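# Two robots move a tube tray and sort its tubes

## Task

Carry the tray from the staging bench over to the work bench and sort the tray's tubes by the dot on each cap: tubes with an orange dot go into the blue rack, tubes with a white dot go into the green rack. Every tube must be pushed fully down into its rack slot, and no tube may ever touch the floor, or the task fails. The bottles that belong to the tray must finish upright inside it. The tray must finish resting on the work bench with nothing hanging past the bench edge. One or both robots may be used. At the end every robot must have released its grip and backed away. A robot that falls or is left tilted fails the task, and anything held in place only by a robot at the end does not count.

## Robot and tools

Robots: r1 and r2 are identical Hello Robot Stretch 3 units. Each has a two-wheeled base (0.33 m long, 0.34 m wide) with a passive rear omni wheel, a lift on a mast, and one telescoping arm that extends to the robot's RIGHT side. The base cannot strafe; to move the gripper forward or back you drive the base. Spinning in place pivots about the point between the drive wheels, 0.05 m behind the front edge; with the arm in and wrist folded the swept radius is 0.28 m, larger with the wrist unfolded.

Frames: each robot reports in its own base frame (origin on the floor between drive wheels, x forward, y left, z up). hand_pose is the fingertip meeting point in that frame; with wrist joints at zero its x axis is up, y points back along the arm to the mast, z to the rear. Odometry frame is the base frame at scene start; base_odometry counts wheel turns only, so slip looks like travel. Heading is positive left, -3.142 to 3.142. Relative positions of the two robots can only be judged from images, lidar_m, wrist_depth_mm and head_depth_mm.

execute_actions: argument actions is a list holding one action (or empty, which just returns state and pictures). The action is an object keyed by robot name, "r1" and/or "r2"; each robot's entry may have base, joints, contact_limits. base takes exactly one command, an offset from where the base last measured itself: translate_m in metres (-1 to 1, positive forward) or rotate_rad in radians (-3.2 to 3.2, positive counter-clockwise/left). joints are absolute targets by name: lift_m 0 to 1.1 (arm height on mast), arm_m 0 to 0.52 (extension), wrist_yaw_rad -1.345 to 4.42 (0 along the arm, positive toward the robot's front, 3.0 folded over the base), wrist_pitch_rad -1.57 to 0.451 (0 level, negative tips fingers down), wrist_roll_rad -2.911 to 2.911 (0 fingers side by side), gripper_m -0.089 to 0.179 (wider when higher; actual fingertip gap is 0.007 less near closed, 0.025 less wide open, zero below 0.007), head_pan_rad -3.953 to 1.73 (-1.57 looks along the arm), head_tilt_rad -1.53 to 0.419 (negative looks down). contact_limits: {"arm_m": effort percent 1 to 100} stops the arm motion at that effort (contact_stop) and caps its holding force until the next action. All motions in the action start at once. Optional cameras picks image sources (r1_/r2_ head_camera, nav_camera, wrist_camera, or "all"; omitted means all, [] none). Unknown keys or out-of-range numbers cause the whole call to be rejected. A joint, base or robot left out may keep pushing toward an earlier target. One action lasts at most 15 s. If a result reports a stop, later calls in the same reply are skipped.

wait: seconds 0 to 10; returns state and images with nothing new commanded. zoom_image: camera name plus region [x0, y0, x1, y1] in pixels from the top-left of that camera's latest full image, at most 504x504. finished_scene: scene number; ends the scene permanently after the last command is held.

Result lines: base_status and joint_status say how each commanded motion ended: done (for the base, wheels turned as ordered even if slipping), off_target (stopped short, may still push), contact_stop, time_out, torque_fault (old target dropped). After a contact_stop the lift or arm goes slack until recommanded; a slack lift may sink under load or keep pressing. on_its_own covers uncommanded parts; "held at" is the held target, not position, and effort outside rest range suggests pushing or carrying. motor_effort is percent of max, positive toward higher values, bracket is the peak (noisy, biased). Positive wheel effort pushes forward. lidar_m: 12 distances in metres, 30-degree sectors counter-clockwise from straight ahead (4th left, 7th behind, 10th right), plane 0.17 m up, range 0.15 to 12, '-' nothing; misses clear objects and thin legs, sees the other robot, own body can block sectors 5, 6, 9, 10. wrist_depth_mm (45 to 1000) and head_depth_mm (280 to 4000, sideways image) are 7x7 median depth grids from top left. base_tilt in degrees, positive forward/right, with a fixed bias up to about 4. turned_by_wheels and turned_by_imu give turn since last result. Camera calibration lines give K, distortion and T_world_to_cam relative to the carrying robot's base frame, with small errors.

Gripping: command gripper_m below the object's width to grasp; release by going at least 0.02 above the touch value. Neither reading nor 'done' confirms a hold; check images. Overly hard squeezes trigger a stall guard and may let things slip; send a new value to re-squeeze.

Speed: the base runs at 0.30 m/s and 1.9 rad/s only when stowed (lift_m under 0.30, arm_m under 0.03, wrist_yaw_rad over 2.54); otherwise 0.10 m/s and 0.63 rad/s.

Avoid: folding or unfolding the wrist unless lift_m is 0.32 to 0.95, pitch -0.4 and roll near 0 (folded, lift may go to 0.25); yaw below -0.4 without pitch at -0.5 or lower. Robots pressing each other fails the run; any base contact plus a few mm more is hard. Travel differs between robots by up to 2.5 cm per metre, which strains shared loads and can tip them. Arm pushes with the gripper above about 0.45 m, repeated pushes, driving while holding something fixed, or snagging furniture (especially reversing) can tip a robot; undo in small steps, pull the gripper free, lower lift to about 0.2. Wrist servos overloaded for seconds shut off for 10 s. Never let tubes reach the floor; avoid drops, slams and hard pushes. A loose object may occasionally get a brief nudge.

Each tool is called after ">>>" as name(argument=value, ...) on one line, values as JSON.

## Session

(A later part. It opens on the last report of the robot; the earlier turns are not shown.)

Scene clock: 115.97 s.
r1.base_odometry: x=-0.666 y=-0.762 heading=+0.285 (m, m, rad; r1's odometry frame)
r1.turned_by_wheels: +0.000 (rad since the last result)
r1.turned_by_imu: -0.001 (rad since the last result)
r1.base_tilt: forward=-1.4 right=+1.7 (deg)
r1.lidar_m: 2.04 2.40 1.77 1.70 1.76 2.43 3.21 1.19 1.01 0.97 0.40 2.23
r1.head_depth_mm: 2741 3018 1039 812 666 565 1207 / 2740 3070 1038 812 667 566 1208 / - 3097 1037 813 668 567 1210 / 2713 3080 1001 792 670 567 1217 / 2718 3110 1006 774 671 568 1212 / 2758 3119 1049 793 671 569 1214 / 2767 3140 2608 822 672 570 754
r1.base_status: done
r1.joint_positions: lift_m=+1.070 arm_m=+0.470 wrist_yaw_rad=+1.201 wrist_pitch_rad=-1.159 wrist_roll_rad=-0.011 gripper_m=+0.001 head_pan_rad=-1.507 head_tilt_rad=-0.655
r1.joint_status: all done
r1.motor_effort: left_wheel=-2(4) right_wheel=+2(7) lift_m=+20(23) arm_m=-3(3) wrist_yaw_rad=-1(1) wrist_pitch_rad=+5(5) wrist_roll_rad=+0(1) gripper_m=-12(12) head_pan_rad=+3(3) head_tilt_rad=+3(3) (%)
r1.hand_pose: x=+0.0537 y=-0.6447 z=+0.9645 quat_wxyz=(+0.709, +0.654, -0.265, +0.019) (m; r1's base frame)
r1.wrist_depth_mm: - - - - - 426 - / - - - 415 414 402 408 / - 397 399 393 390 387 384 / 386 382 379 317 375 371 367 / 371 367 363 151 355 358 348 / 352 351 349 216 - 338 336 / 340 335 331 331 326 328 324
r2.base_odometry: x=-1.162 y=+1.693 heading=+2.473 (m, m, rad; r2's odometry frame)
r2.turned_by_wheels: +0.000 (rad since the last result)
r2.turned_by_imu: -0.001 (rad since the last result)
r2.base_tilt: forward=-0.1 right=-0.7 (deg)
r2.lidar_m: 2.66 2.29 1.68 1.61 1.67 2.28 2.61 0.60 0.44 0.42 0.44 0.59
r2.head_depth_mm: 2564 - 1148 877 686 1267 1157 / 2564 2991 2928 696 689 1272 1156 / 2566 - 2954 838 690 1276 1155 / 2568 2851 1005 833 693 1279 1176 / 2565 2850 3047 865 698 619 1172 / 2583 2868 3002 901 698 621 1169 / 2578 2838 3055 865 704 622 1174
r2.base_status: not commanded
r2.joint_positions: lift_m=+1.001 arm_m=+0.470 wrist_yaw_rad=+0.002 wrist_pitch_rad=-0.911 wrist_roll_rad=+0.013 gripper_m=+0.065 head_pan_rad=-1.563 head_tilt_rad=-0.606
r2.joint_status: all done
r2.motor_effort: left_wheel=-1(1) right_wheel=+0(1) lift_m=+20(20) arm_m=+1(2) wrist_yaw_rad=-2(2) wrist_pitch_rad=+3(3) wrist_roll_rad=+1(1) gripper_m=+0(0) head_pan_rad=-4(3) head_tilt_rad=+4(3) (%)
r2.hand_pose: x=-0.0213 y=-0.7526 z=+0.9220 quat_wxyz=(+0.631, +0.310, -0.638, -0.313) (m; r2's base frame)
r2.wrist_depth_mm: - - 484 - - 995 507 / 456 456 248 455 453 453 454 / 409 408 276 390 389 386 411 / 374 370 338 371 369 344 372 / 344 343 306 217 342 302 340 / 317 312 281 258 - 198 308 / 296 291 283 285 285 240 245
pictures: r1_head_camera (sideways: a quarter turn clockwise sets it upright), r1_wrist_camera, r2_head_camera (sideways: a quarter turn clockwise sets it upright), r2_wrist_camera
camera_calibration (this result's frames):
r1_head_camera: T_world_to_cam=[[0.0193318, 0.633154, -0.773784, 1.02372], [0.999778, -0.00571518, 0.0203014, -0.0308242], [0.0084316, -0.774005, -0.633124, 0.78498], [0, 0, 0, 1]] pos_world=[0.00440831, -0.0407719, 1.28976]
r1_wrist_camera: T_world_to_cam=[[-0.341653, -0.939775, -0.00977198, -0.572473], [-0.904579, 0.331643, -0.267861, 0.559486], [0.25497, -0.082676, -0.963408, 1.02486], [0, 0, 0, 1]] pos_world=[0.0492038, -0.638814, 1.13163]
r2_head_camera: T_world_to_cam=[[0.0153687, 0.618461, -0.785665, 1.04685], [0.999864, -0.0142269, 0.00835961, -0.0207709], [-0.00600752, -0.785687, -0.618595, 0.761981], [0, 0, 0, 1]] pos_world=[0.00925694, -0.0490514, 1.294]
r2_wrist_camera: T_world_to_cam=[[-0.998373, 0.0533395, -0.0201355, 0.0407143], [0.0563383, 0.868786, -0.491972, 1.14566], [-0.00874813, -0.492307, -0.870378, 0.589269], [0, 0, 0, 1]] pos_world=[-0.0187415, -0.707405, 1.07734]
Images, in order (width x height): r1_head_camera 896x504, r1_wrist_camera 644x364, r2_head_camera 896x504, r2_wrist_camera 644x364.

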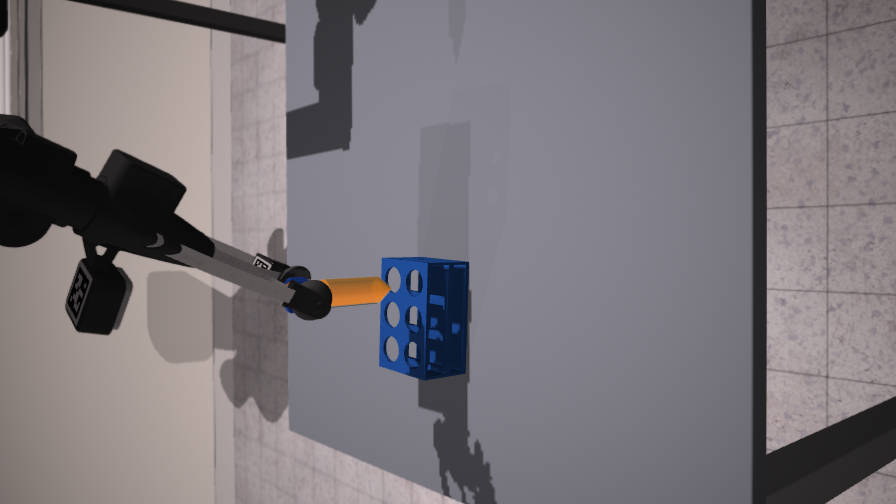

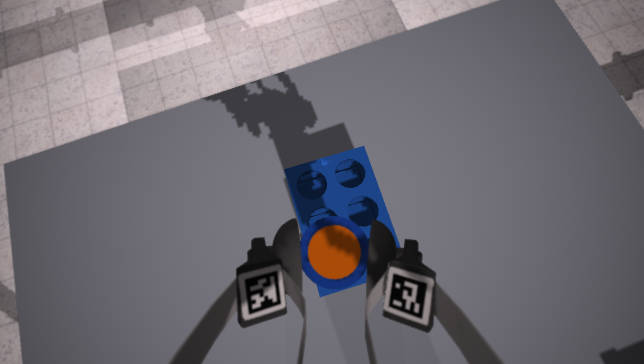

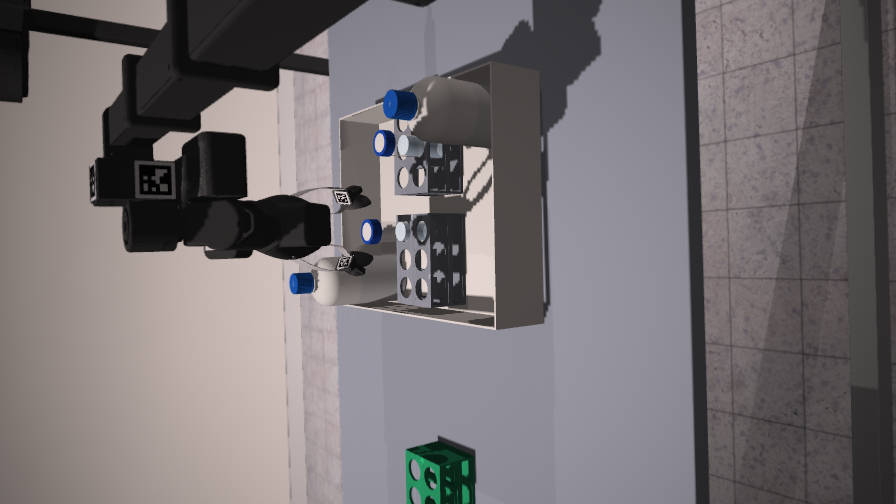

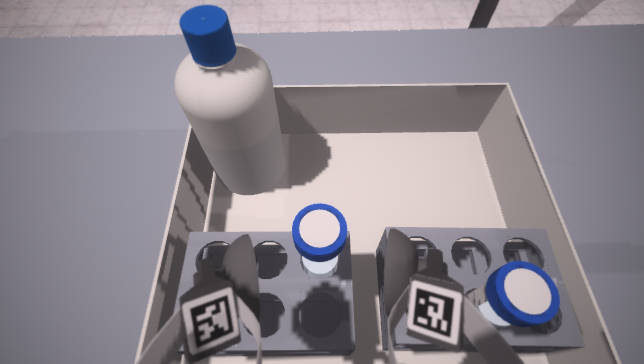

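>>> execute_actions(actions=[{"r1":{"base":{"translate_m":-0.007},"joints":{"lift_m":1.045,"arm_m":0.474}},"r2":{"joints":{"arm_m":0.503,"lift_m":0.948}}}], cameras=["r1_wrist_camera","r2_wrist_camera","r1_head_camera"])

>>> zoom_image(camera="r1_head_camera", region=[280,220,500,400])

Scene clock: 117.63 s.
r1.base_odometry: x=-0.673 y=-0.764 heading=+0.285 (m, m, rad; r1's odometry frame)
r1.turned_by_wheels: +0.000 (rad since the last result)
r1.turned_by_imu: +0.000 (rad since the last result)
r1.base_tilt: forward=-1.4 right=+1.6 (deg)
r1.lidar_m: 2.05 2.40 1.76 1.70 1.77 2.43 3.20 1.18 1.01 0.97 0.41 2.24
r1.head_depth_mm: 2795 3033 1036 810 665 563 1206 / 2805 3107 1038 813 666 566 1213 / - 3134 1042 814 668 568 1208 / 2756 3091 1002 790 669 567 1208 / 2722 3112 1046 772 669 567 1211 / 2741 3121 1049 795 672 569 1218 / 2776 3119 2603 820 672 570 775
r1.base_status: done
r1.joint_positions: lift_m=+1.045 arm_m=+0.474 wrist_yaw_rad=+1.201 wrist_pitch_rad=-1.159 wrist_roll_rad=-0.011 gripper_m=+0.001 head_pan_rad=-1.507 head_tilt_rad=-0.655
r1.joint_status: all done
r1.motor_effort: left_wheel=-2(7) right_wheel=+2(5) lift_m=+20(20) arm_m=+4(5) wrist_yaw_rad=-1(1) wrist_pitch_rad=+5(5) wrist_roll_rad=-1(0) gripper_m=-12(12) head_pan_rad=+2(3) head_tilt_rad=+3(3) (%)
r1.hand_pose: x=+0.0537 y=-0.6479 z=+0.9394 quat_wxyz=(+0.709, +0.654, -0.265, +0.019) (m; r1's base frame)
r1.wrist_depth_mm: - - - - 400 395 - / - - 387 385 381 374 375 / - 372 369 367 361 359 359 / 359 353 351 312 345 346 342 / 341 339 338 151 333 328 326 / 329 327 325 231 - 317 313 / 314 314 308 308 303 304 303
r2.base_odometry: x=-1.162 y=+1.693 heading=+2.473 (m, m, rad; r2's odometry frame)
r2.turned_by_wheels: +0.000 (rad since the last result)
r2.turned_by_imu: +0.000 (rad since the last result)
r2.base_tilt: forward=-0.1 right=-0.8 (deg)
r2.lidar_m: 2.65 2.29 1.67 1.61 1.67 2.28 2.61 0.60 0.44 0.42 0.44 0.59
r2.head_depth_mm: 1308 2835 - 843 684 1259 1151 / 2600 2795 1119 695 684 1272 1156 / 2598 2744 1166 835 692 1274 1163 / 2574 2803 920 833 694 1270 1167 / 2555 2867 2990 860 697 619 1171 / 2568 2902 3013 902 699 621 1167 / 2533 2859 3028 863 703 622 1176
r2.base_status: not commanded
r2.joint_positions: lift_m=+0.949 arm_m=+0.503 wrist_yaw_rad=+0.002 wrist_pitch_rad=-0.911 wrist_roll_rad=+0.013 gripper_m=+0.065 head_pan_rad=-1.563 head_tilt_rad=-0.606
r2.joint_status: all done
r2.motor_effort: left_wheel=-1(2) right_wheel=+0(0) lift_m=+20(19) arm_m=+2(3) wrist_yaw_rad=-2(2) wrist_pitch_rad=+3(3) wrist_roll_rad=+1(1) gripper_m=+0(0) head_pan_rad=-2(3) head_tilt_rad=+3(3) (%)
r2.hand_pose: x=-0.0213 y=-0.7856 z=+0.8700 quat_wxyz=(+0.631, +0.310, -0.638, -0.313) (m; r2's base frame)
r2.wrist_depth_mm: 423 403 198 427 424 423 424 / 377 197 193 295 299 297 379 / 341 337 224 331 336 322 336 / 312 280 282 309 310 304 255 / 287 256 283 156 286 284 230 / 266 217 238 151 - 218 206 / 246 189 214 194 233 192 134
pictures: r1_head_camera (sideways: a quarter turn clockwise sets it upright), r1_wrist_camera, r2_wrist_camera
camera_calibration (this result's frames):
r1_head_camera: T_world_to_cam=[[0.0193311, 0.633154, -0.773784, 1.02372], [0.999778, -0.0057141, 0.0203014, -0.0308242], [0.00843244, -0.774005, -0.633124, 0.78498], [0, 0, 0, 1]] pos_world=[0.00440835, -0.0407719, 1.28976]
r1_wrist_camera: T_world_to_cam=[[-0.341653, -0.939775, -0.00977199, -0.57569], [-0.904579, 0.331643, -0.267861, 0.553839], [0.25497, -0.0826762, -0.963408, 1.00051], [0, 0, 0, 1]] pos_world=[0.0492038, -0.641978, 1.10663]
r2_wrist_camera: T_world_to_cam=[[-0.998373, 0.0533372, -0.0201416, 0.0414328], [0.0563384, 0.868732, -0.492068, 1.14882], [-0.00874792, -0.492403, -0.870324, 0.527646], [0, 0, 0, 1]] pos_world=[-0.0187415, -0.740412, 1.02536]
Images, in order (width x height): r1_head_camera 896x504, r1_wrist_camera 644x364, r2_wrist_camera 644x364.

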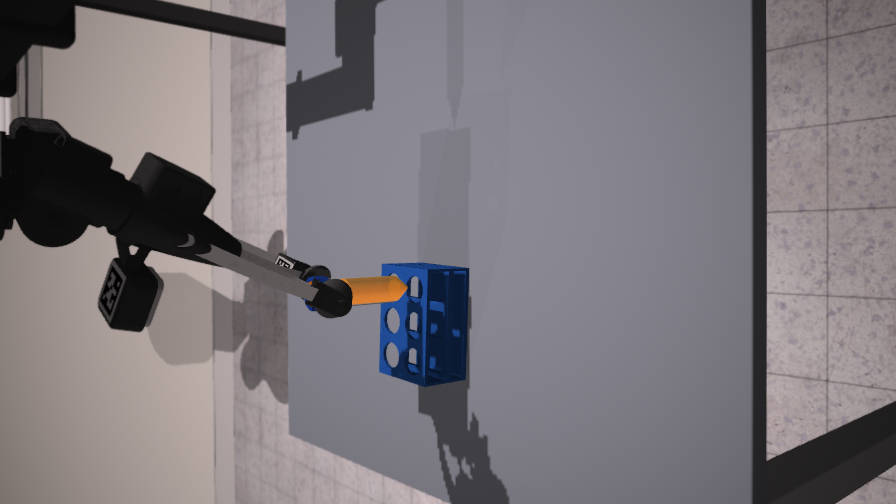

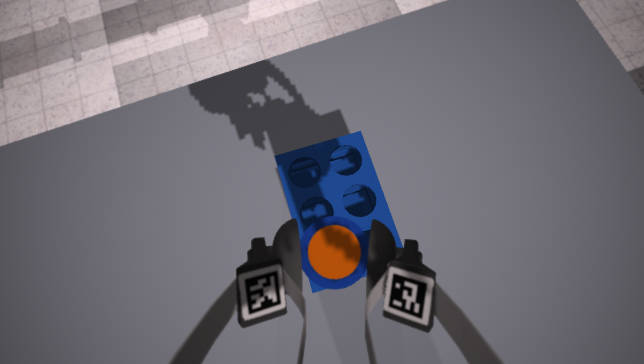

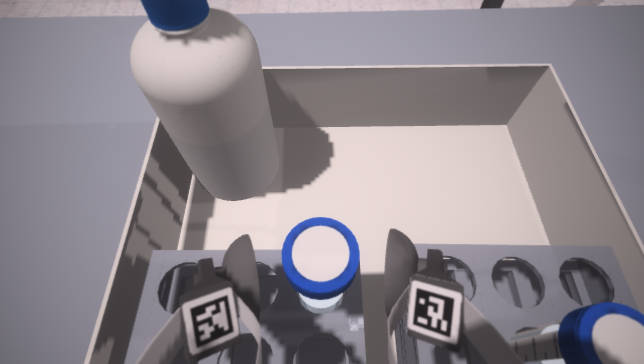

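Region (280, 220, 500, 400) of r1_head_camera's 896x504 image, scaled by 2.291, with more detail than that image has; it fills the top 412 rows of this view, and the rest is white.

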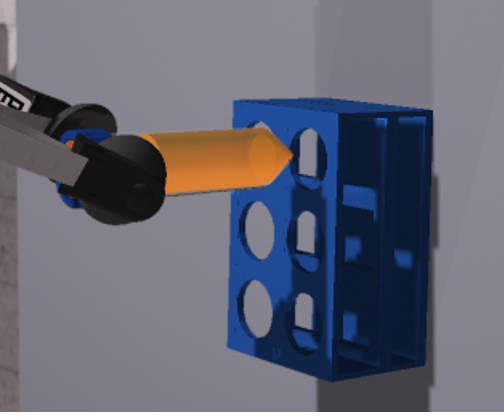

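>>> execute_actions(actions=[{"r1":{"base":{"translate_m":0.002},"joints":{"lift_m":1.02}},"r2":{"joints":{"arm_m":0.508,"lift_m":0.945}}}], cameras=["r1_wrist_camera"])

>>> execute_actions(actions=[{"r1":{"joints":{"lift_m":1.0}},"r2":{"joints":{"gripper_m":0.0}}}], cameras=["r1_wrist_camera","r2_wrist_camera","r1_head_camera"])

Scene clock: 119.63 s.
r1.base_odometry: x=-0.671 y=-0.764 heading=+0.284 (m, m, rad; r1's odometry frame)
r1.turned_by_wheels: +0.000 (rad since the last result)
r1.turned_by_imu: +0.000 (rad since the last result)
r1.base_tilt: forward=-1.4 right=+1.7 (deg)
r1.lidar_m: 2.04 2.40 1.76 1.70 1.76 2.44 3.21 1.18 1.01 0.98 0.41 2.24
r1.head_depth_mm: - 3040 1036 811 664 564 1210 / 2844 3072 1035 813 666 567 1210 / - 3096 1039 812 668 567 1214 / 2764 3111 1016 786 669 567 1215 / 2743 3076 1047 773 670 568 1212 / 2779 3107 1047 798 672 569 1214 / 2782 3084 2623 819 672 569 768
r1.base_status: done
r1.joint_positions: lift_m=+1.020 arm_m=+0.474 wrist_yaw_rad=+1.201 wrist_pitch_rad=-1.159 wrist_roll_rad=-0.011 gripper_m=+0.001 head_pan_rad=-1.507 head_tilt_rad=-0.655
r1.joint_status: all done
r1.motor_effort: left_wheel=-2(3) right_wheel=+2(7) lift_m=+20(19) arm_m=+4(4) wrist_yaw_rad=-1(1) wrist_pitch_rad=+5(5) wrist_roll_rad=-1(1) gripper_m=-12(12) head_pan_rad=+3(3) head_tilt_rad=+3(3) (%)
r1.hand_pose: x=+0.0537 y=-0.6479 z=+0.9145 quat_wxyz=(+0.709, +0.654, -0.265, +0.019) (m; r1's base frame)
r1.wrist_depth_mm: - - - - 372 367 362 / - - 358 351 352 349 347 / 348 342 342 339 337 334 328 / 334 330 331 264 319 319 316 / 318 315 311 150 306 305 304 / 303 301 300 194 - 294 292 / 292 289 287 286 281 281 278
r2.base_odometry: x=-1.162 y=+1.693 heading=+2.473 (m, m, rad; r2's odometry frame)
r2.turned_by_wheels: +0.000 (rad since the last result)
r2.turned_by_imu: -0.001 (rad since the last result)
r2.base_tilt: forward=+0.0 right=-0.7 (deg)
r2.lidar_m: 2.65 2.30 1.68 1.61 1.67 2.27 2.60 0.60 0.44 0.42 0.43 0.59
r2.head_depth_mm: 1286 2823 - - 686 1255 1151 / 2565 2785 1158 695 686 1267 1161 / 2567 2778 1161 834 690 1260 1161 / 2573 2818 921 836 695 1282 1170 / 2582 2882 2977 859 700 619 1168 / 2569 2856 2970 900 698 621 1176 / 2538 2849 3038 868 704 623 1174
r2.base_status: not commanded
r2.joint_positions: lift_m=+0.946 arm_m=+0.508 wrist_yaw_rad=+0.002 wrist_pitch_rad=-0.911 wrist_roll_rad=+0.013 gripper_m=+0.065 head_pan_rad=-1.563 head_tilt_rad=-0.606
r2.joint_status: all done
r2.motor_effort: left_wheel=-1(1) right_wheel=+0(0) lift_m=+20(21) arm_m=+1(2) wrist_yaw_rad=-2(2) wrist_pitch_rad=+3(3) wrist_roll_rad=+1(1) gripper_m=+0(0) head_pan_rad=-4(5) head_tilt_rad=+5(4) (%)
r2.hand_pose: x=-0.0213 y=-0.7906 z=+0.8670 quat_wxyz=(+0.631, +0.310, -0.638, -0.313) (m; r2's base frame)
r2.wrist_depth_mm: 421 187 193 420 419 420 421 / 373 186 187 289 291 292 373 / 340 325 219 324 325 321 332 / 308 281 272 304 305 301 254 / 283 254 280 276 284 282 221 / 263 206 233 143 - 208 207 / 244 189 188 189 230 189 132
pictures: r1_wrist_camera
camera_calibration (this result's frames):
r1_wrist_camera: T_world_to_cam=[[-0.341653, -0.939775, -0.00977183, -0.575939], [-0.904577, 0.331642, -0.267869, 0.547153], [0.254978, -0.082679, -0.963406, 0.976423], [0, 0, 0, 1]] pos_world=[0.0492044, -0.641982, 1.08163]
Images, in order (width x height): r1_wrist_camera 644x364.

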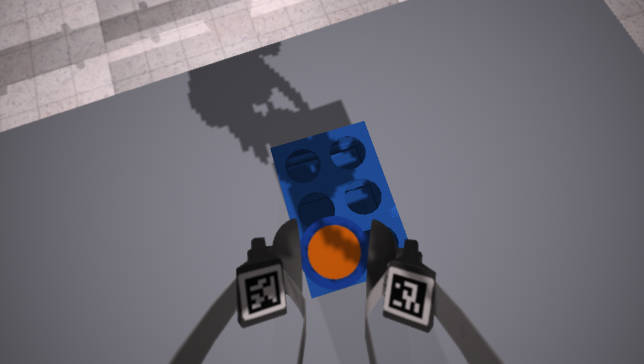

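Scene clock: 120.77 s.
r1.base_odometry: x=-0.671 y=-0.764 heading=+0.284 (m, m, rad; r1's odometry frame)
r1.turned_by_wheels: +0.000 (rad since the last result)
r1.turned_by_imu: +0.000 (rad since the last result)
r1.base_tilt: forward=-1.4 right=+1.7 (deg)
r1.lidar_m: 2.04 2.39 1.76 1.70 1.77 2.44 3.20 1.18 1.01 0.97 0.41 2.24
r1.head_depth_mm: - 3082 1036 813 666 565 1210 / 2849 3048 1034 813 668 564 1209 / - 3088 1040 814 668 566 1215 / 2739 3010 1041 785 669 567 1213 / 2748 3083 1043 770 669 567 1215 / 2758 3120 1048 798 671 569 1210 / 2778 3094 2609 820 674 569 766
r1.base_status: not commanded
r1.joint_positions: lift_m=+1.000 arm_m=+0.474 wrist_yaw_rad=+1.201 wrist_pitch_rad=-1.159 wrist_roll_rad=-0.011 gripper_m=+0.001 head_pan_rad=-1.507 head_tilt_rad=-0.655
r1.joint_status: all done
r1.motor_effort: left_wheel=-2(3) right_wheel=+2(2) lift_m=+20(20) arm_m=+4(4) wrist_yaw_rad=-1(1) wrist_pitch_rad=+4(5) wrist_roll_rad=+0(0) gripper_m=-12(12) head_pan_rad=+4(2) head_tilt_rad=+3(3) (%)
r1.hand_pose: x=+0.0537 y=-0.6479 z=+0.8944 quat_wxyz=(+0.709, +0.654, -0.265, +0.019) (m; r1's base frame)
r1.wrist_depth_mm: - - - 350 345 344 338 / - 340 334 331 329 328 323 / 326 323 321 281 316 310 310 / 309 310 303 244 298 297 296 / 298 296 293 150 284 286 284 / 284 281 285 184 276 274 271 / 274 272 268 268 263 266 261
r2.base_odometry: x=-1.162 y=+1.693 heading=+2.473 (m, m, rad; r2's odometry frame)
r2.turned_by_wheels: +0.000 (rad since the last result)
r2.turned_by_imu: +0.000 (rad since the last result)
r2.base_tilt: forward=+0.0 right=-0.8 (deg)
r2.lidar_m: 2.66 2.30 1.67 1.61 1.67 2.28 2.60 0.60 0.44 0.42 0.44 0.59
r2.head_depth_mm: 1210 2810 - - 686 1262 1147 / 2596 2782 1158 696 688 1277 1163 / 2551 2770 1162 834 692 1271 1152 / 2556 2805 923 833 695 1278 1163 / 2564 2843 2999 862 698 617 1171 / 2574 2870 2997 899 699 621 1165 / 2548 2872 3031 866 703 621 1179
r2.base_status: not commanded
r2.joint_positions: lift_m=+0.946 arm_m=+0.508 wrist_yaw_rad=+0.002 wrist_pitch_rad=-0.911 wrist_roll_rad=+0.013 gripper_m=+0.001 head_pan_rad=-1.563 head_tilt_rad=-0.606
r2.joint_status: all done
r2.motor_effort: left_wheel=-1(1) right_wheel=+0(0) lift_m=+20(20) arm_m=+2(2) wrist_yaw_rad=-2(2) wrist_pitch_rad=+3(2) wrist_roll_rad=+1(0) gripper_m=-17(99) head_pan_rad=-4(4) head_tilt_rad=+4(3) (%)
r2.hand_pose: x=-0.0213 y=-0.7906 z=+0.8670 quat_wxyz=(+0.631, +0.310, -0.638, -0.313) (m; r2's base frame)
r2.wrist_depth_mm: 421 186 194 421 419 419 417 / 373 186 188 290 291 290 374 / 338 325 219 323 326 320 331 / 308 280 272 305 306 302 256 / 283 254 282 148 280 282 222 / 261 206 206 138 236 209 206 / 245 189 198 186 233 189 132
pictures: r1_head_camera (sideways: a quarter turn clockwise sets it upright), r1_wrist_camera, r2_wrist_camera
camera_calibration (this result's frames):
r1_head_camera: T_world_to_cam=[[0.0193312, 0.633154, -0.773784, 1.02372], [0.999778, -0.00571423, 0.0203014, -0.0308242], [0.00843234, -0.774005, -0.633124, 0.78498], [0, 0, 0, 1]] pos_world=[0.00440835, -0.0407719, 1.28976]
r1_wrist_camera: T_world_to_cam=[[-0.341653, -0.939775, -0.0097719, -0.576134], [-0.904577, 0.331642, -0.267869, 0.541792], [0.254978, -0.0826789, -0.963406, 0.957143], [0, 0, 0, 1]] pos_world=[0.0492044, -0.641982, 1.06162]
r2_wrist_camera: T_world_to_cam=[[-0.998373, 0.0533368, -0.0201423, 0.0416399], [0.0563383, 0.868727, -0.492077, 1.1517], [-0.00874768, -0.492411, -0.870319, 0.522563], [0, 0, 0, 1]] pos_world=[-0.0187415, -0.745418, 1.02236]
Images, in order (width x height): r1_head_camera 896x504, r1_wrist_camera 644x364, r2_wrist_camera 644x364.

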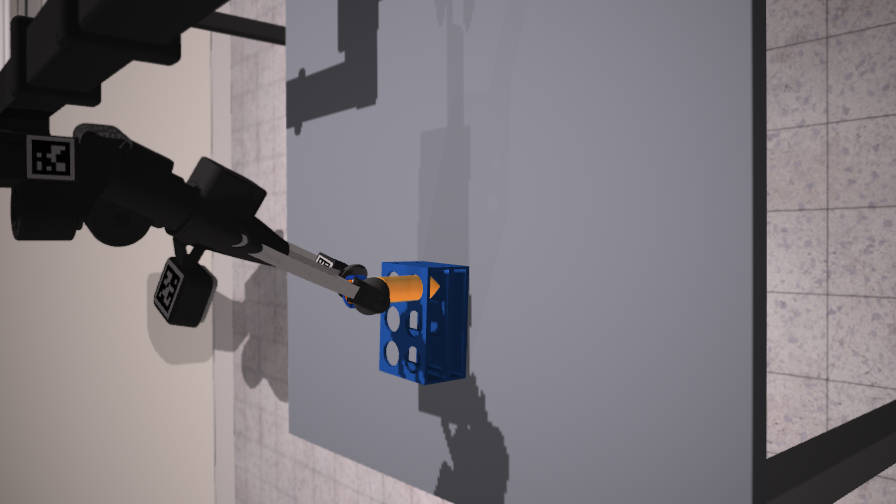

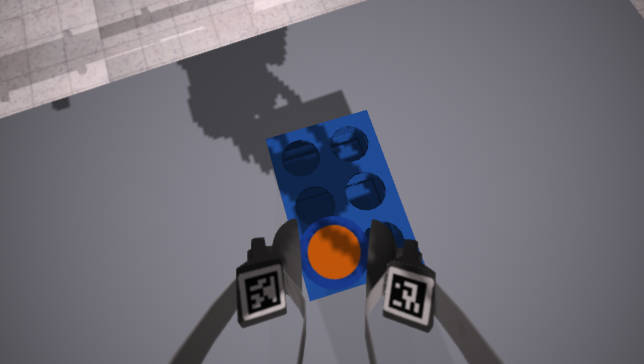

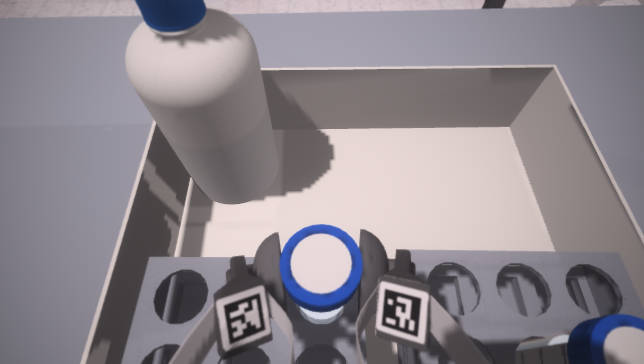

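>>> execute_actions(actions=[{"r1":{"joints":{"lift_m":0.981}},"r2":{"joints":{"lift_m":1.035}}}], cameras=["r2_wrist_camera","r2_head_camera"])

>>> execute_actions(actions=[{"r1":{"joints":{"gripper_m":0.065}},"r2":{"joints":{"arm_m":0.468}}}], cameras=["r1_wrist_camera"])

>>> execute_actions(actions=[{"r1":{"joints":{"lift_m":1.04}},"r2":{"base":{"translate_m":0.1}}}], cameras=["r1_head_camera"])

>>> execute_actions(actions=[{"r1":{"base":{"translate_m":-0.485},"joints":{"arm_m":0.5}},"r2":{"base":{"translate_m":0.3}}}], cameras=["r1_wrist_camera","r2_wrist_camera","r2_head_camera"])

Scene clock: 122.90 s.
r1.base_odometry: x=-0.671 y=-0.764 heading=+0.284 (m, m, rad; r1's odometry frame)
r1.turned_by_wheels: +0.000 (rad since the last result)
r1.turned_by_imu: +0.000 (rad since the last result)
r1.base_tilt: forward=-1.4 right=+1.6 (deg)
r1.lidar_m: 2.04 2.40 1.76 1.70 1.77 2.44 3.20 1.18 1.01 0.97 0.41 2.23
r1.head_depth_mm: 2672 - 1037 812 665 566 1202 / 2639 3056 1037 813 666 566 1207 / - - 1036 813 669 567 1206 / 2754 3020 1039 786 669 567 1213 / 2742 3042 1048 772 670 568 1216 / 2741 3088 1047 797 671 569 1217 / 2765 3082 2611 824 672 569 768
r1.base_status: not commanded
r1.joint_positions: lift_m=+0.981 arm_m=+0.474 wrist_yaw_rad=+1.201 wrist_pitch_rad=-1.159 wrist_roll_rad=-0.011 gripper_m=+0.001 head_pan_rad=-1.507 head_tilt_rad=-0.655
r1.joint_status: all done
r1.motor_effort: left_wheel=-2(2) right_wheel=+2(2) lift_m=+20(21) arm_m=+5(4) wrist_yaw_rad=-1(1) wrist_pitch_rad=+5(5) wrist_roll_rad=-1(1) gripper_m=-12(12) head_pan_rad=+3(3) head_tilt_rad=+3(4) (%)
r1.hand_pose: x=+0.0537 y=-0.6479 z=+0.8754 quat_wxyz=(+0.709, +0.654, -0.265, +0.019) (m; r1's base frame)
r1.wrist_depth_mm: - - - 325 326 322 320 / - 314 314 310 310 305 302 / 304 302 299 262 292 293 289 / 289 290 284 226 277 280 276 / 278 275 275 151 267 266 264 / 265 265 264 174 257 256 253 / 255 255 251 250 247 247 245
r2.base_odometry: x=-1.162 y=+1.693 heading=+2.473 (m, m, rad; r2's odometry frame)
r2.turned_by_wheels: +0.000 (rad since the last result)
r2.turned_by_imu: -0.001 (rad since the last result)
r2.base_tilt: forward=-0.1 right=-0.9 (deg)
r2.lidar_m: 2.65 2.30 1.67 1.61 1.67 2.27 2.60 0.60 0.44 0.42 0.43 0.59
r2.head_depth_mm: 1211 2925 1539 877 684 1266 1155 / 2480 2962 2920 694 687 1260 1160 / 2492 2941 2935 838 692 1273 1160 / 2564 2828 921 834 693 1276 1167 / 2595 2893 3002 860 697 619 1173 / 2601 2869 3007 897 697 623 1174 / 2583 2864 3008 864 701 622 1171
r2.base_status: not commanded
r2.joint_positions: lift_m=+1.034 arm_m=+0.508 wrist_yaw_rad=+0.002 wrist_pitch_rad=-0.911 wrist_roll_rad=+0.013 gripper_m=+0.001 head_pan_rad=-1.563 head_tilt_rad=-0.606
r2.joint_status: all done
r2.motor_effort: left_wheel=-1(1) right_wheel=+0(0) lift_m=+48(52) arm_m=+2(2) wrist_yaw_rad=-2(1) wrist_pitch_rad=+3(3) wrist_roll_rad=+1(1) gripper_m=-17(17) head_pan_rad=-3(3) head_tilt_rad=+4(3) (%)
r2.hand_pose: x=-0.0213 y=-0.7907 z=+0.9559 quat_wxyz=(+0.631, +0.310, -0.638, -0.313) (m; r2's base frame)
r2.wrist_depth_mm: - - - - - - - / 503 501 508 503 502 506 504 / 454 453 259 451 451 458 450 / 410 413 271 403 402 399 417 / 379 380 340 148 378 362 380 / 348 349 322 138 355 308 351 / 326 325 264 265 310 268 321
pictures: r2_head_camera (sideways: a quarter turn clockwise sets it upright), r2_wrist_camera
camera_calibration (this result's frames):
r2_head_camera: T_world_to_cam=[[0.0153688, 0.618461, -0.785665, 1.04685], [0.999864, -0.014227, 0.00835961, -0.0207709], [-0.00600761, -0.785687, -0.618595, 0.761981], [0, 0, 0, 1]] pos_world=[0.00925694, -0.0490514, 1.294]
r2_wrist_camera: T_world_to_cam=[[-0.998373, 0.0533356, -0.0201421, 0.0434304], [0.0563372, 0.868727, -0.492077, 1.19546], [-0.00874717, -0.492411, -0.870319, 0.59996], [0, 0, 0, 1]] pos_world=[-0.0187413, -0.745422, 1.11129]
Images, in order (width x height): r2_head_camera 896x504, r2_wrist_camera 644x364.

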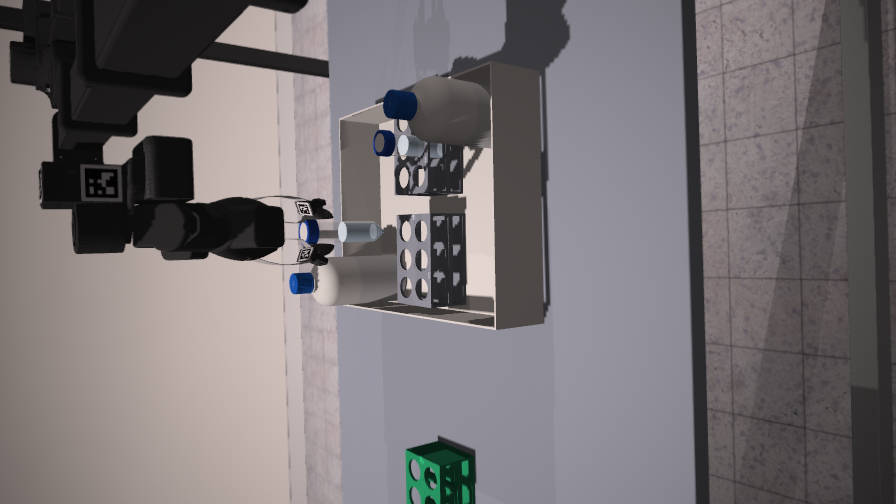

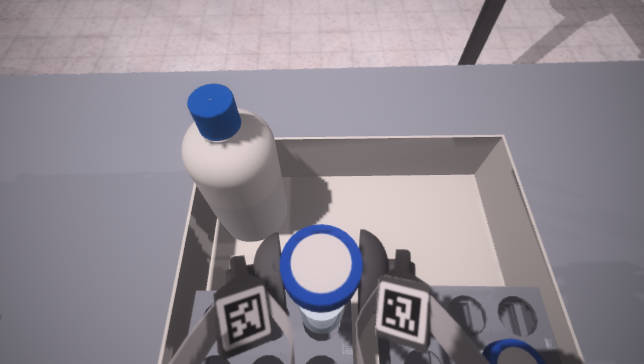

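Scene clock: 124.27 s.
r1.base_odometry: x=-0.671 y=-0.764 heading=+0.284 (m, m, rad; r1's odometry frame)
r1.turned_by_wheels: +0.000 (rad since the last result)
r1.turned_by_imu: +0.000 (rad since the last result)
r1.base_tilt: forward=-1.5 right=+1.7 (deg)
r1.lidar_m: 2.04 2.40 1.76 1.70 1.77 2.44 3.21 1.18 1.01 0.97 0.41 2.23
r1.head_depth_mm: 2651 - 1035 810 666 566 1205 / 2638 3071 1037 812 667 567 1214 / - - 1042 814 668 568 1215 / 2749 3059 1040 785 669 566 1210 / 2752 3038 1049 772 672 569 1216 / 2732 3099 1049 796 673 570 1222 / 2756 3109 2610 819 673 570 768
r1.base_status: not commanded
r1.joint_positions: lift_m=+0.981 arm_m=+0.474 wrist_yaw_rad=+1.201 wrist_pitch_rad=-1.158 wrist_roll_rad=-0.011 gripper_m=+0.065 head_pan_rad=-1.507 head_tilt_rad=-0.655
r1.joint_status: all done
r1.motor_effort: left_wheel=-2(3) right_wheel=+2(2) lift_m=+20(20) arm_m=+4(5) wrist_yaw_rad=-1(0) wrist_pitch_rad=+4(5) wrist_roll_rad=-1(1) gripper_m=+0(82) head_pan_rad=+3(4) head_tilt_rad=+3(3) (%)
r1.hand_pose: x=+0.0537 y=-0.6479 z=+0.8755 quat_wxyz=(+0.709, +0.653, -0.265, +0.019) (m; r1's base frame)
r1.wrist_depth_mm: - - - 327 327 323 318 / - 315 315 311 308 304 303 / 305 302 302 261 294 291 288 / 291 287 286 225 276 281 276 / 279 275 275 211 265 268 266 / 266 266 - 255 256 257 256 / 256 254 252 248 248 247 245
r2.base_odometry: x=-1.162 y=+1.693 heading=+2.473 (m, m, rad; r2's odometry frame)
r2.turned_by_wheels: +0.000 (rad since the last result)
r2.turned_by_imu: +0.000 (rad since the last result)
r2.base_tilt: forward=+0.0 right=-0.8 (deg)
r2.lidar_m: 2.66 2.30 1.67 1.61 1.67 2.27 2.60 0.60 0.44 0.42 0.43 0.59
r2.head_depth_mm: 1216 2945 1552 874 685 1263 1152 / 2485 2922 2972 696 688 1262 1156 / 2488 2994 2934 838 694 1268 1157 / 2536 2851 922 836 692 1276 1164 / 2549 2892 2943 862 698 618 1172 / 2570 2861 2984 899 699 621 1170 / 2581 2840 3023 866 702 625 1170
r2.base_status: not commanded
r2.joint_positions: lift_m=+1.034 arm_m=+0.468 wrist_yaw_rad=+0.002 wrist_pitch_rad=-0.911 wrist_roll_rad=+0.013 gripper_m=+0.001 head_pan_rad=-1.563 head_tilt_rad=-0.606
r2.joint_status: all done
r2.motor_effort: left_wheel=-2(1) right_wheel=+0(0) lift_m=+48(48) arm_m=-5(3) wrist_yaw_rad=-2(1) wrist_pitch_rad=+3(3) wrist_roll_rad=+1(1) gripper_m=-17(16) head_pan_rad=-3(4) head_tilt_rad=+3(3) (%)
r2.hand_pose: x=-0.0213 y=-0.7513 z=+0.9559 quat_wxyz=(+0.631, +0.310, -0.638, -0.313) (m; r2's base frame)
r2.wrist_depth_mm: - - - - - - - / 499 503 286 501 501 501 502 / 456 454 282 399 403 438 456 / 413 414 344 410 407 399 413 / 380 380 369 148 377 333 377 / 350 350 305 138 293 284 353 / 327 324 297 269 316 268 323
pictures: r1_wrist_camera
camera_calibration (this result's frames):
r1_wrist_camera: T_world_to_cam=[[-0.341651, -0.939776, -0.00976514, -0.576328], [-0.904498, 0.331612, -0.268175, 0.53703], [0.255262, -0.0827895, -0.963321, 0.93869], [0, 0, 0, 1]] pos_world=[0.0492272, -0.641991, 1.04265]
Images, in order (width x height): r1_wrist_camera 644x364.

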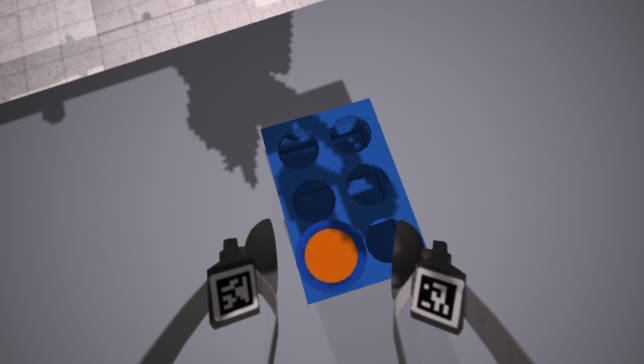

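Scene clock: 126.83 s.
r1.base_odometry: x=-0.671 y=-0.764 heading=+0.284 (m, m, rad; r1's odometry frame)
r1.turned_by_wheels: +0.000 (rad since the last result)
r1.turned_by_imu: +0.000 (rad since the last result)
r1.base_tilt: forward=-1.5 right=+1.7 (deg)
r1.lidar_m: 2.04 2.40 1.76 1.70 1.76 2.44 3.21 1.18 1.01 0.97 0.41 2.23
r1.head_depth_mm: 2844 3076 1036 808 665 565 1208 / 2805 3076 1037 813 666 566 1207 / - 3124 1035 814 667 568 1205 / 2772 3125 1004 785 669 569 1212 / 2734 3109 1065 770 671 567 1213 / 2762 3049 1047 800 671 568 1217 / 2766 3074 2625 821 672 569 767
r1.base_status: not commanded
r1.joint_positions: lift_m=+1.040 arm_m=+0.474 wrist_yaw_rad=+1.201 wrist_pitch_rad=-1.158 wrist_roll_rad=-0.011 gripper_m=+0.065 head_pan_rad=-1.507 head_tilt_rad=-0.655
r1.joint_status: all done
r1.motor_effort: left_wheel=-3(2) right_wheel=+2(2) lift_m=+26(27) arm_m=+5(4) wrist_yaw_rad=-1(1) wrist_pitch_rad=+5(4) wrist_roll_rad=+0(0) gripper_m=+1(0) head_pan_rad=+3(3) head_tilt_rad=+2(3) (%)
r1.hand_pose: x=+0.0537 y=-0.6479 z=+0.9341 quat_wxyz=(+0.709, +0.653, -0.265, +0.019) (m; r1's base frame)
r1.wrist_depth_mm: - - - - 396 391 394 / - - 383 380 374 370 371 / - 367 363 362 358 355 351 / 353 352 347 291 344 340 337 / 339 335 334 274 324 326 321 / 325 321 - 311 313 314 310 / 310 310 303 304 302 299 296
r2.base_odometry: x=-1.241 y=+1.755 heading=+2.473 (m, m, rad; r2's odometry frame)
r2.turned_by_wheels: +0.000 (rad since the last result)
r2.turned_by_imu: -0.001 (rad since the last result)
r2.base_tilt: forward=+0.0 right=-0.9 (deg)
r2.lidar_m: 2.56 2.30 1.68 1.61 1.67 2.27 2.70 0.60 0.44 0.42 0.43 0.59
r2.head_depth_mm: 2479 3007 1568 700 686 1265 1149 / 2526 2965 2920 840 689 1262 1159 / 2502 3000 1162 834 690 1269 1168 / 2526 2836 1107 856 695 1282 1166 / 2571 2889 2950 894 696 619 1167 / 2540 2864 3008 871 699 620 1174 / 2573 2852 3043 869 701 623 1176
r2.base_status: done
r2.joint_positions: lift_m=+1.034 arm_m=+0.468 wrist_yaw_rad=+0.002 wrist_pitch_rad=-0.911 wrist_roll_rad=+0.013 gripper_m=+0.001 head_pan_rad=-1.563 head_tilt_rad=-0.606
r2.joint_status: not commanded
r2.motor_effort: left_wheel=-1(2) right_wheel=+0(3) lift_m=+48(48) arm_m=-4(4) wrist_yaw_rad=-1(2) wrist_pitch_rad=+3(3) wrist_roll_rad=+1(1) gripper_m=-17(17) head_pan_rad=-3(4) head_tilt_rad=+4(3) (%)
r2.hand_pose: x=-0.0213 y=-0.7513 z=+0.9559 quat_wxyz=(+0.631, +0.310, -0.638, -0.313) (m; r2's base frame)
r2.wrist_depth_mm: - - - - - - - / 502 504 504 294 504 504 500 / 454 454 453 294 404 407 411 / 411 413 413 377 409 410 372 / 380 379 379 147 376 378 330 / 303 352 352 138 298 305 286 / 289 324 319 315 291 304 272
pictures: r1_head_camera (sideways: a quarter turn clockwise sets it upright)
camera_calibration (this result's frames):
r1_head_camera: T_world_to_cam=[[0.0193313, 0.633154, -0.773784, 1.02372], [0.999778, -0.00571434, 0.0203014, -0.0308242], [0.00843225, -0.774005, -0.633124, 0.78498], [0, 0, 0, 1]] pos_world=[0.00440834, -0.0407719, 1.28976]
Images, in order (width x height): r1_head_camera 896x504.

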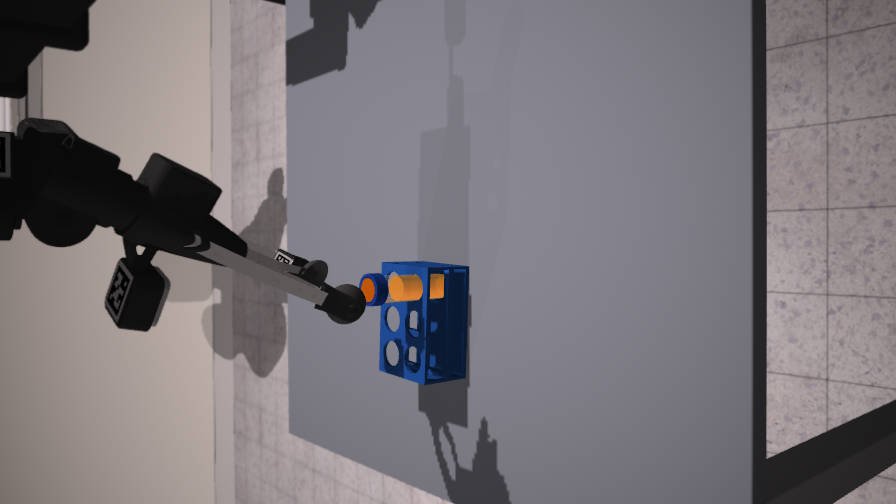

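Scene clock: 132.83 s.
r1.base_odometry: x=-1.136 y=-0.900 heading=+0.284 (m, m, rad; r1's odometry frame)
r1.turned_by_wheels: +0.000 (rad since the last result)
r1.turned_by_imu: +0.003 (rad since the last result)
r1.base_tilt: forward=-1.4 right=+1.7 (deg)
r1.lidar_m: 2.52 2.40 1.76 1.70 1.77 2.45 2.74 0.73 1.00 0.97 1.01 0.80
r1.head_depth_mm: 2840 3066 1032 812 652 566 1208 / 2767 3073 995 618 646 566 1207 / - 3105 960 786 647 566 1211 / 2730 3101 951 788 651 567 1215 / 2753 3088 883 773 653 568 1215 / 2779 3086 1047 819 672 569 1217 / 2734 3116 1048 821 674 569 1218
r1.base_status: done
r1.joint_positions: lift_m=+1.040 arm_m=+0.500 wrist_yaw_rad=+1.201 wrist_pitch_rad=-1.158 wrist_roll_rad=-0.011 gripper_m=+0.065 head_pan_rad=-1.507 head_tilt_rad=-0.655
r1.joint_status: all done
r1.motor_effort: left_wheel=-3(9) right_wheel=+2(4) lift_m=+26(26) arm_m=+4(5) wrist_yaw_rad=-1(1) wrist_pitch_rad=+5(5) wrist_roll_rad=-1(1) gripper_m=+1(0) head_pan_rad=+3(3) head_tilt_rad=+3(2) (%)
r1.hand_pose: x=+0.0538 y=-0.6739 z=+0.9341 quat_wxyz=(+0.709, +0.653, -0.265, +0.019) (m; r1's base frame)
r1.wrist_depth_mm: 404 403 402 403 393 392 - / 389 383 384 381 374 370 375 / 371 368 365 361 357 200 343 / 354 347 349 291 329 197 334 / 337 327 324 267 323 307 320 / 322 311 - 259 259 307 287 / 312 272 306 297 297 296 271
r2.base_odometry: x=-1.476 y=+1.941 heading=+2.473 (m, m, rad; r2's odometry frame)
r2.turned_by_wheels: +0.000 (rad since the last result)
r2.turned_by_imu: -0.003 (rad since the last result)
r2.base_tilt: forward=+0.1 right=-0.8 (deg)
r2.lidar_m: 2.26 2.31 1.68 1.61 1.67 2.28 2.98 0.60 0.43 0.42 0.43 2.35
r2.head_depth_mm: 1029 2989 999 841 684 1262 1150 / 1171 2879 1570 881 689 1264 1157 / 2488 2973 2957 848 692 1265 1159 / 2521 2844 1166 850 694 615 1164 / 2563 2881 2974 897 699 617 1167 / 2567 2845 3027 899 700 620 903 / 2516 2854 3031 2163 1637 657 1171
r2.base_status: done
r2.joint_positions: lift_m=+1.034 arm_m=+0.468 wrist_yaw_rad=+0.002 wrist_pitch_rad=-0.911 wrist_roll_rad=+0.013 gripper_m=+0.001 head_pan_rad=-1.563 head_tilt_rad=-0.606
r2.joint_status: not commanded
r2.motor_effort: left_wheel=-1(2) right_wheel=+0(4) lift_m=+48(48) arm_m=-4(4) wrist_yaw_rad=-2(2) wrist_pitch_rad=+3(3) wrist_roll_rad=+1(1) gripper_m=-17(17) head_pan_rad=-4(3) head_tilt_rad=+3(3) (%)
r2.hand_pose: x=-0.0213 y=-0.7513 z=+0.9559 quat_wxyz=(+0.631, +0.310, -0.638, -0.313) (m; r2's base frame)
r2.wrist_depth_mm: - - - - - - - / - 508 502 499 502 502 502 / - 453 453 454 453 454 353 / - 416 415 414 412 415 358 / - 380 379 148 377 381 348 / - 350 355 138 356 351 341 / 330 326 316 271 315 325 322
pictures: r1_wrist_camera, r2_head_camera (sideways: a quarter turn clockwise sets it upright), r2_wrist_camera
camera_calibration (this result's frames):
r1_wrist_camera: T_world_to_cam=[[-0.341651, -0.939776, -0.00976436, -0.600193], [-0.904488, 0.331608, -0.268213, 0.561423], [0.255298, -0.0828032, -0.96331, 0.993011], [0, 0, 0, 1]] pos_world=[0.0492301, -0.667995, 1.1013]
r2_head_camera: T_world_to_cam=[[0.0153688, 0.618461, -0.785665, 1.04685], [0.999864, -0.014227, 0.00835961, -0.0207709], [-0.00600761, -0.785687, -0.618595, 0.761981], [0, 0, 0, 1]] pos_world=[0.00925694, -0.0490514, 1.294]
r2_wrist_camera: T_world_to_cam=[[-0.998373, 0.0533356, -0.0201414, 0.0413292], [0.056337, 0.868733, -0.492066, 1.16124], [-0.0087471, -0.4924, -0.870325, 0.619366], [0, 0, 0, 1]] pos_world=[-0.0187413, -0.706039, 1.11129]
Images, in order (width x height): r1_wrist_camera 644x364, r2_head_camera 896x504, r2_wrist_camera 644x364.

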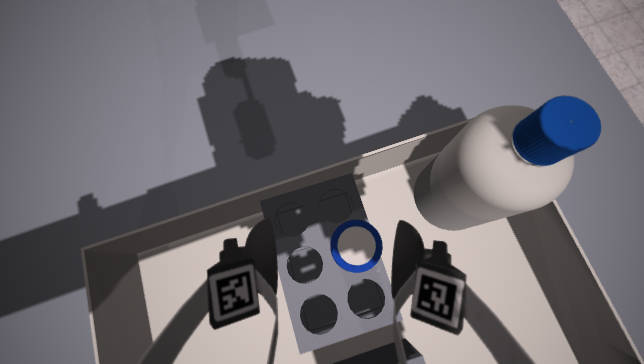

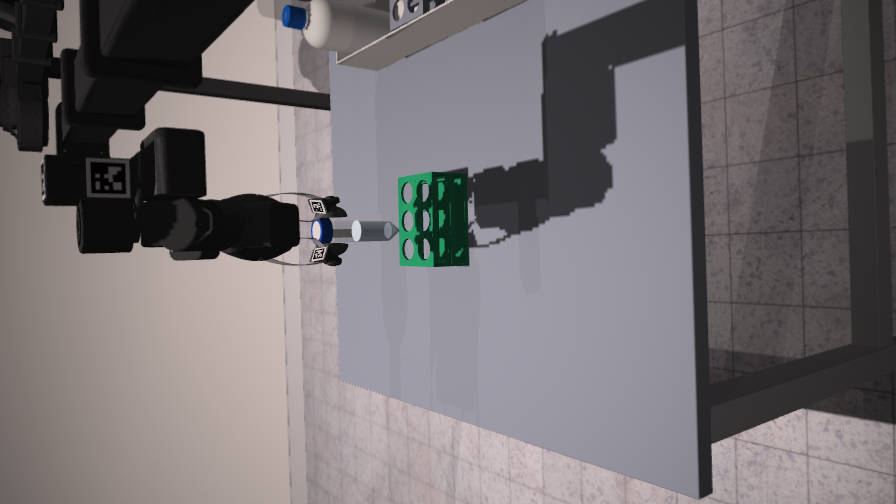

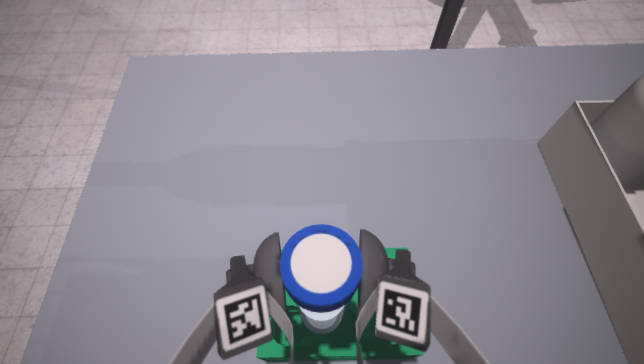

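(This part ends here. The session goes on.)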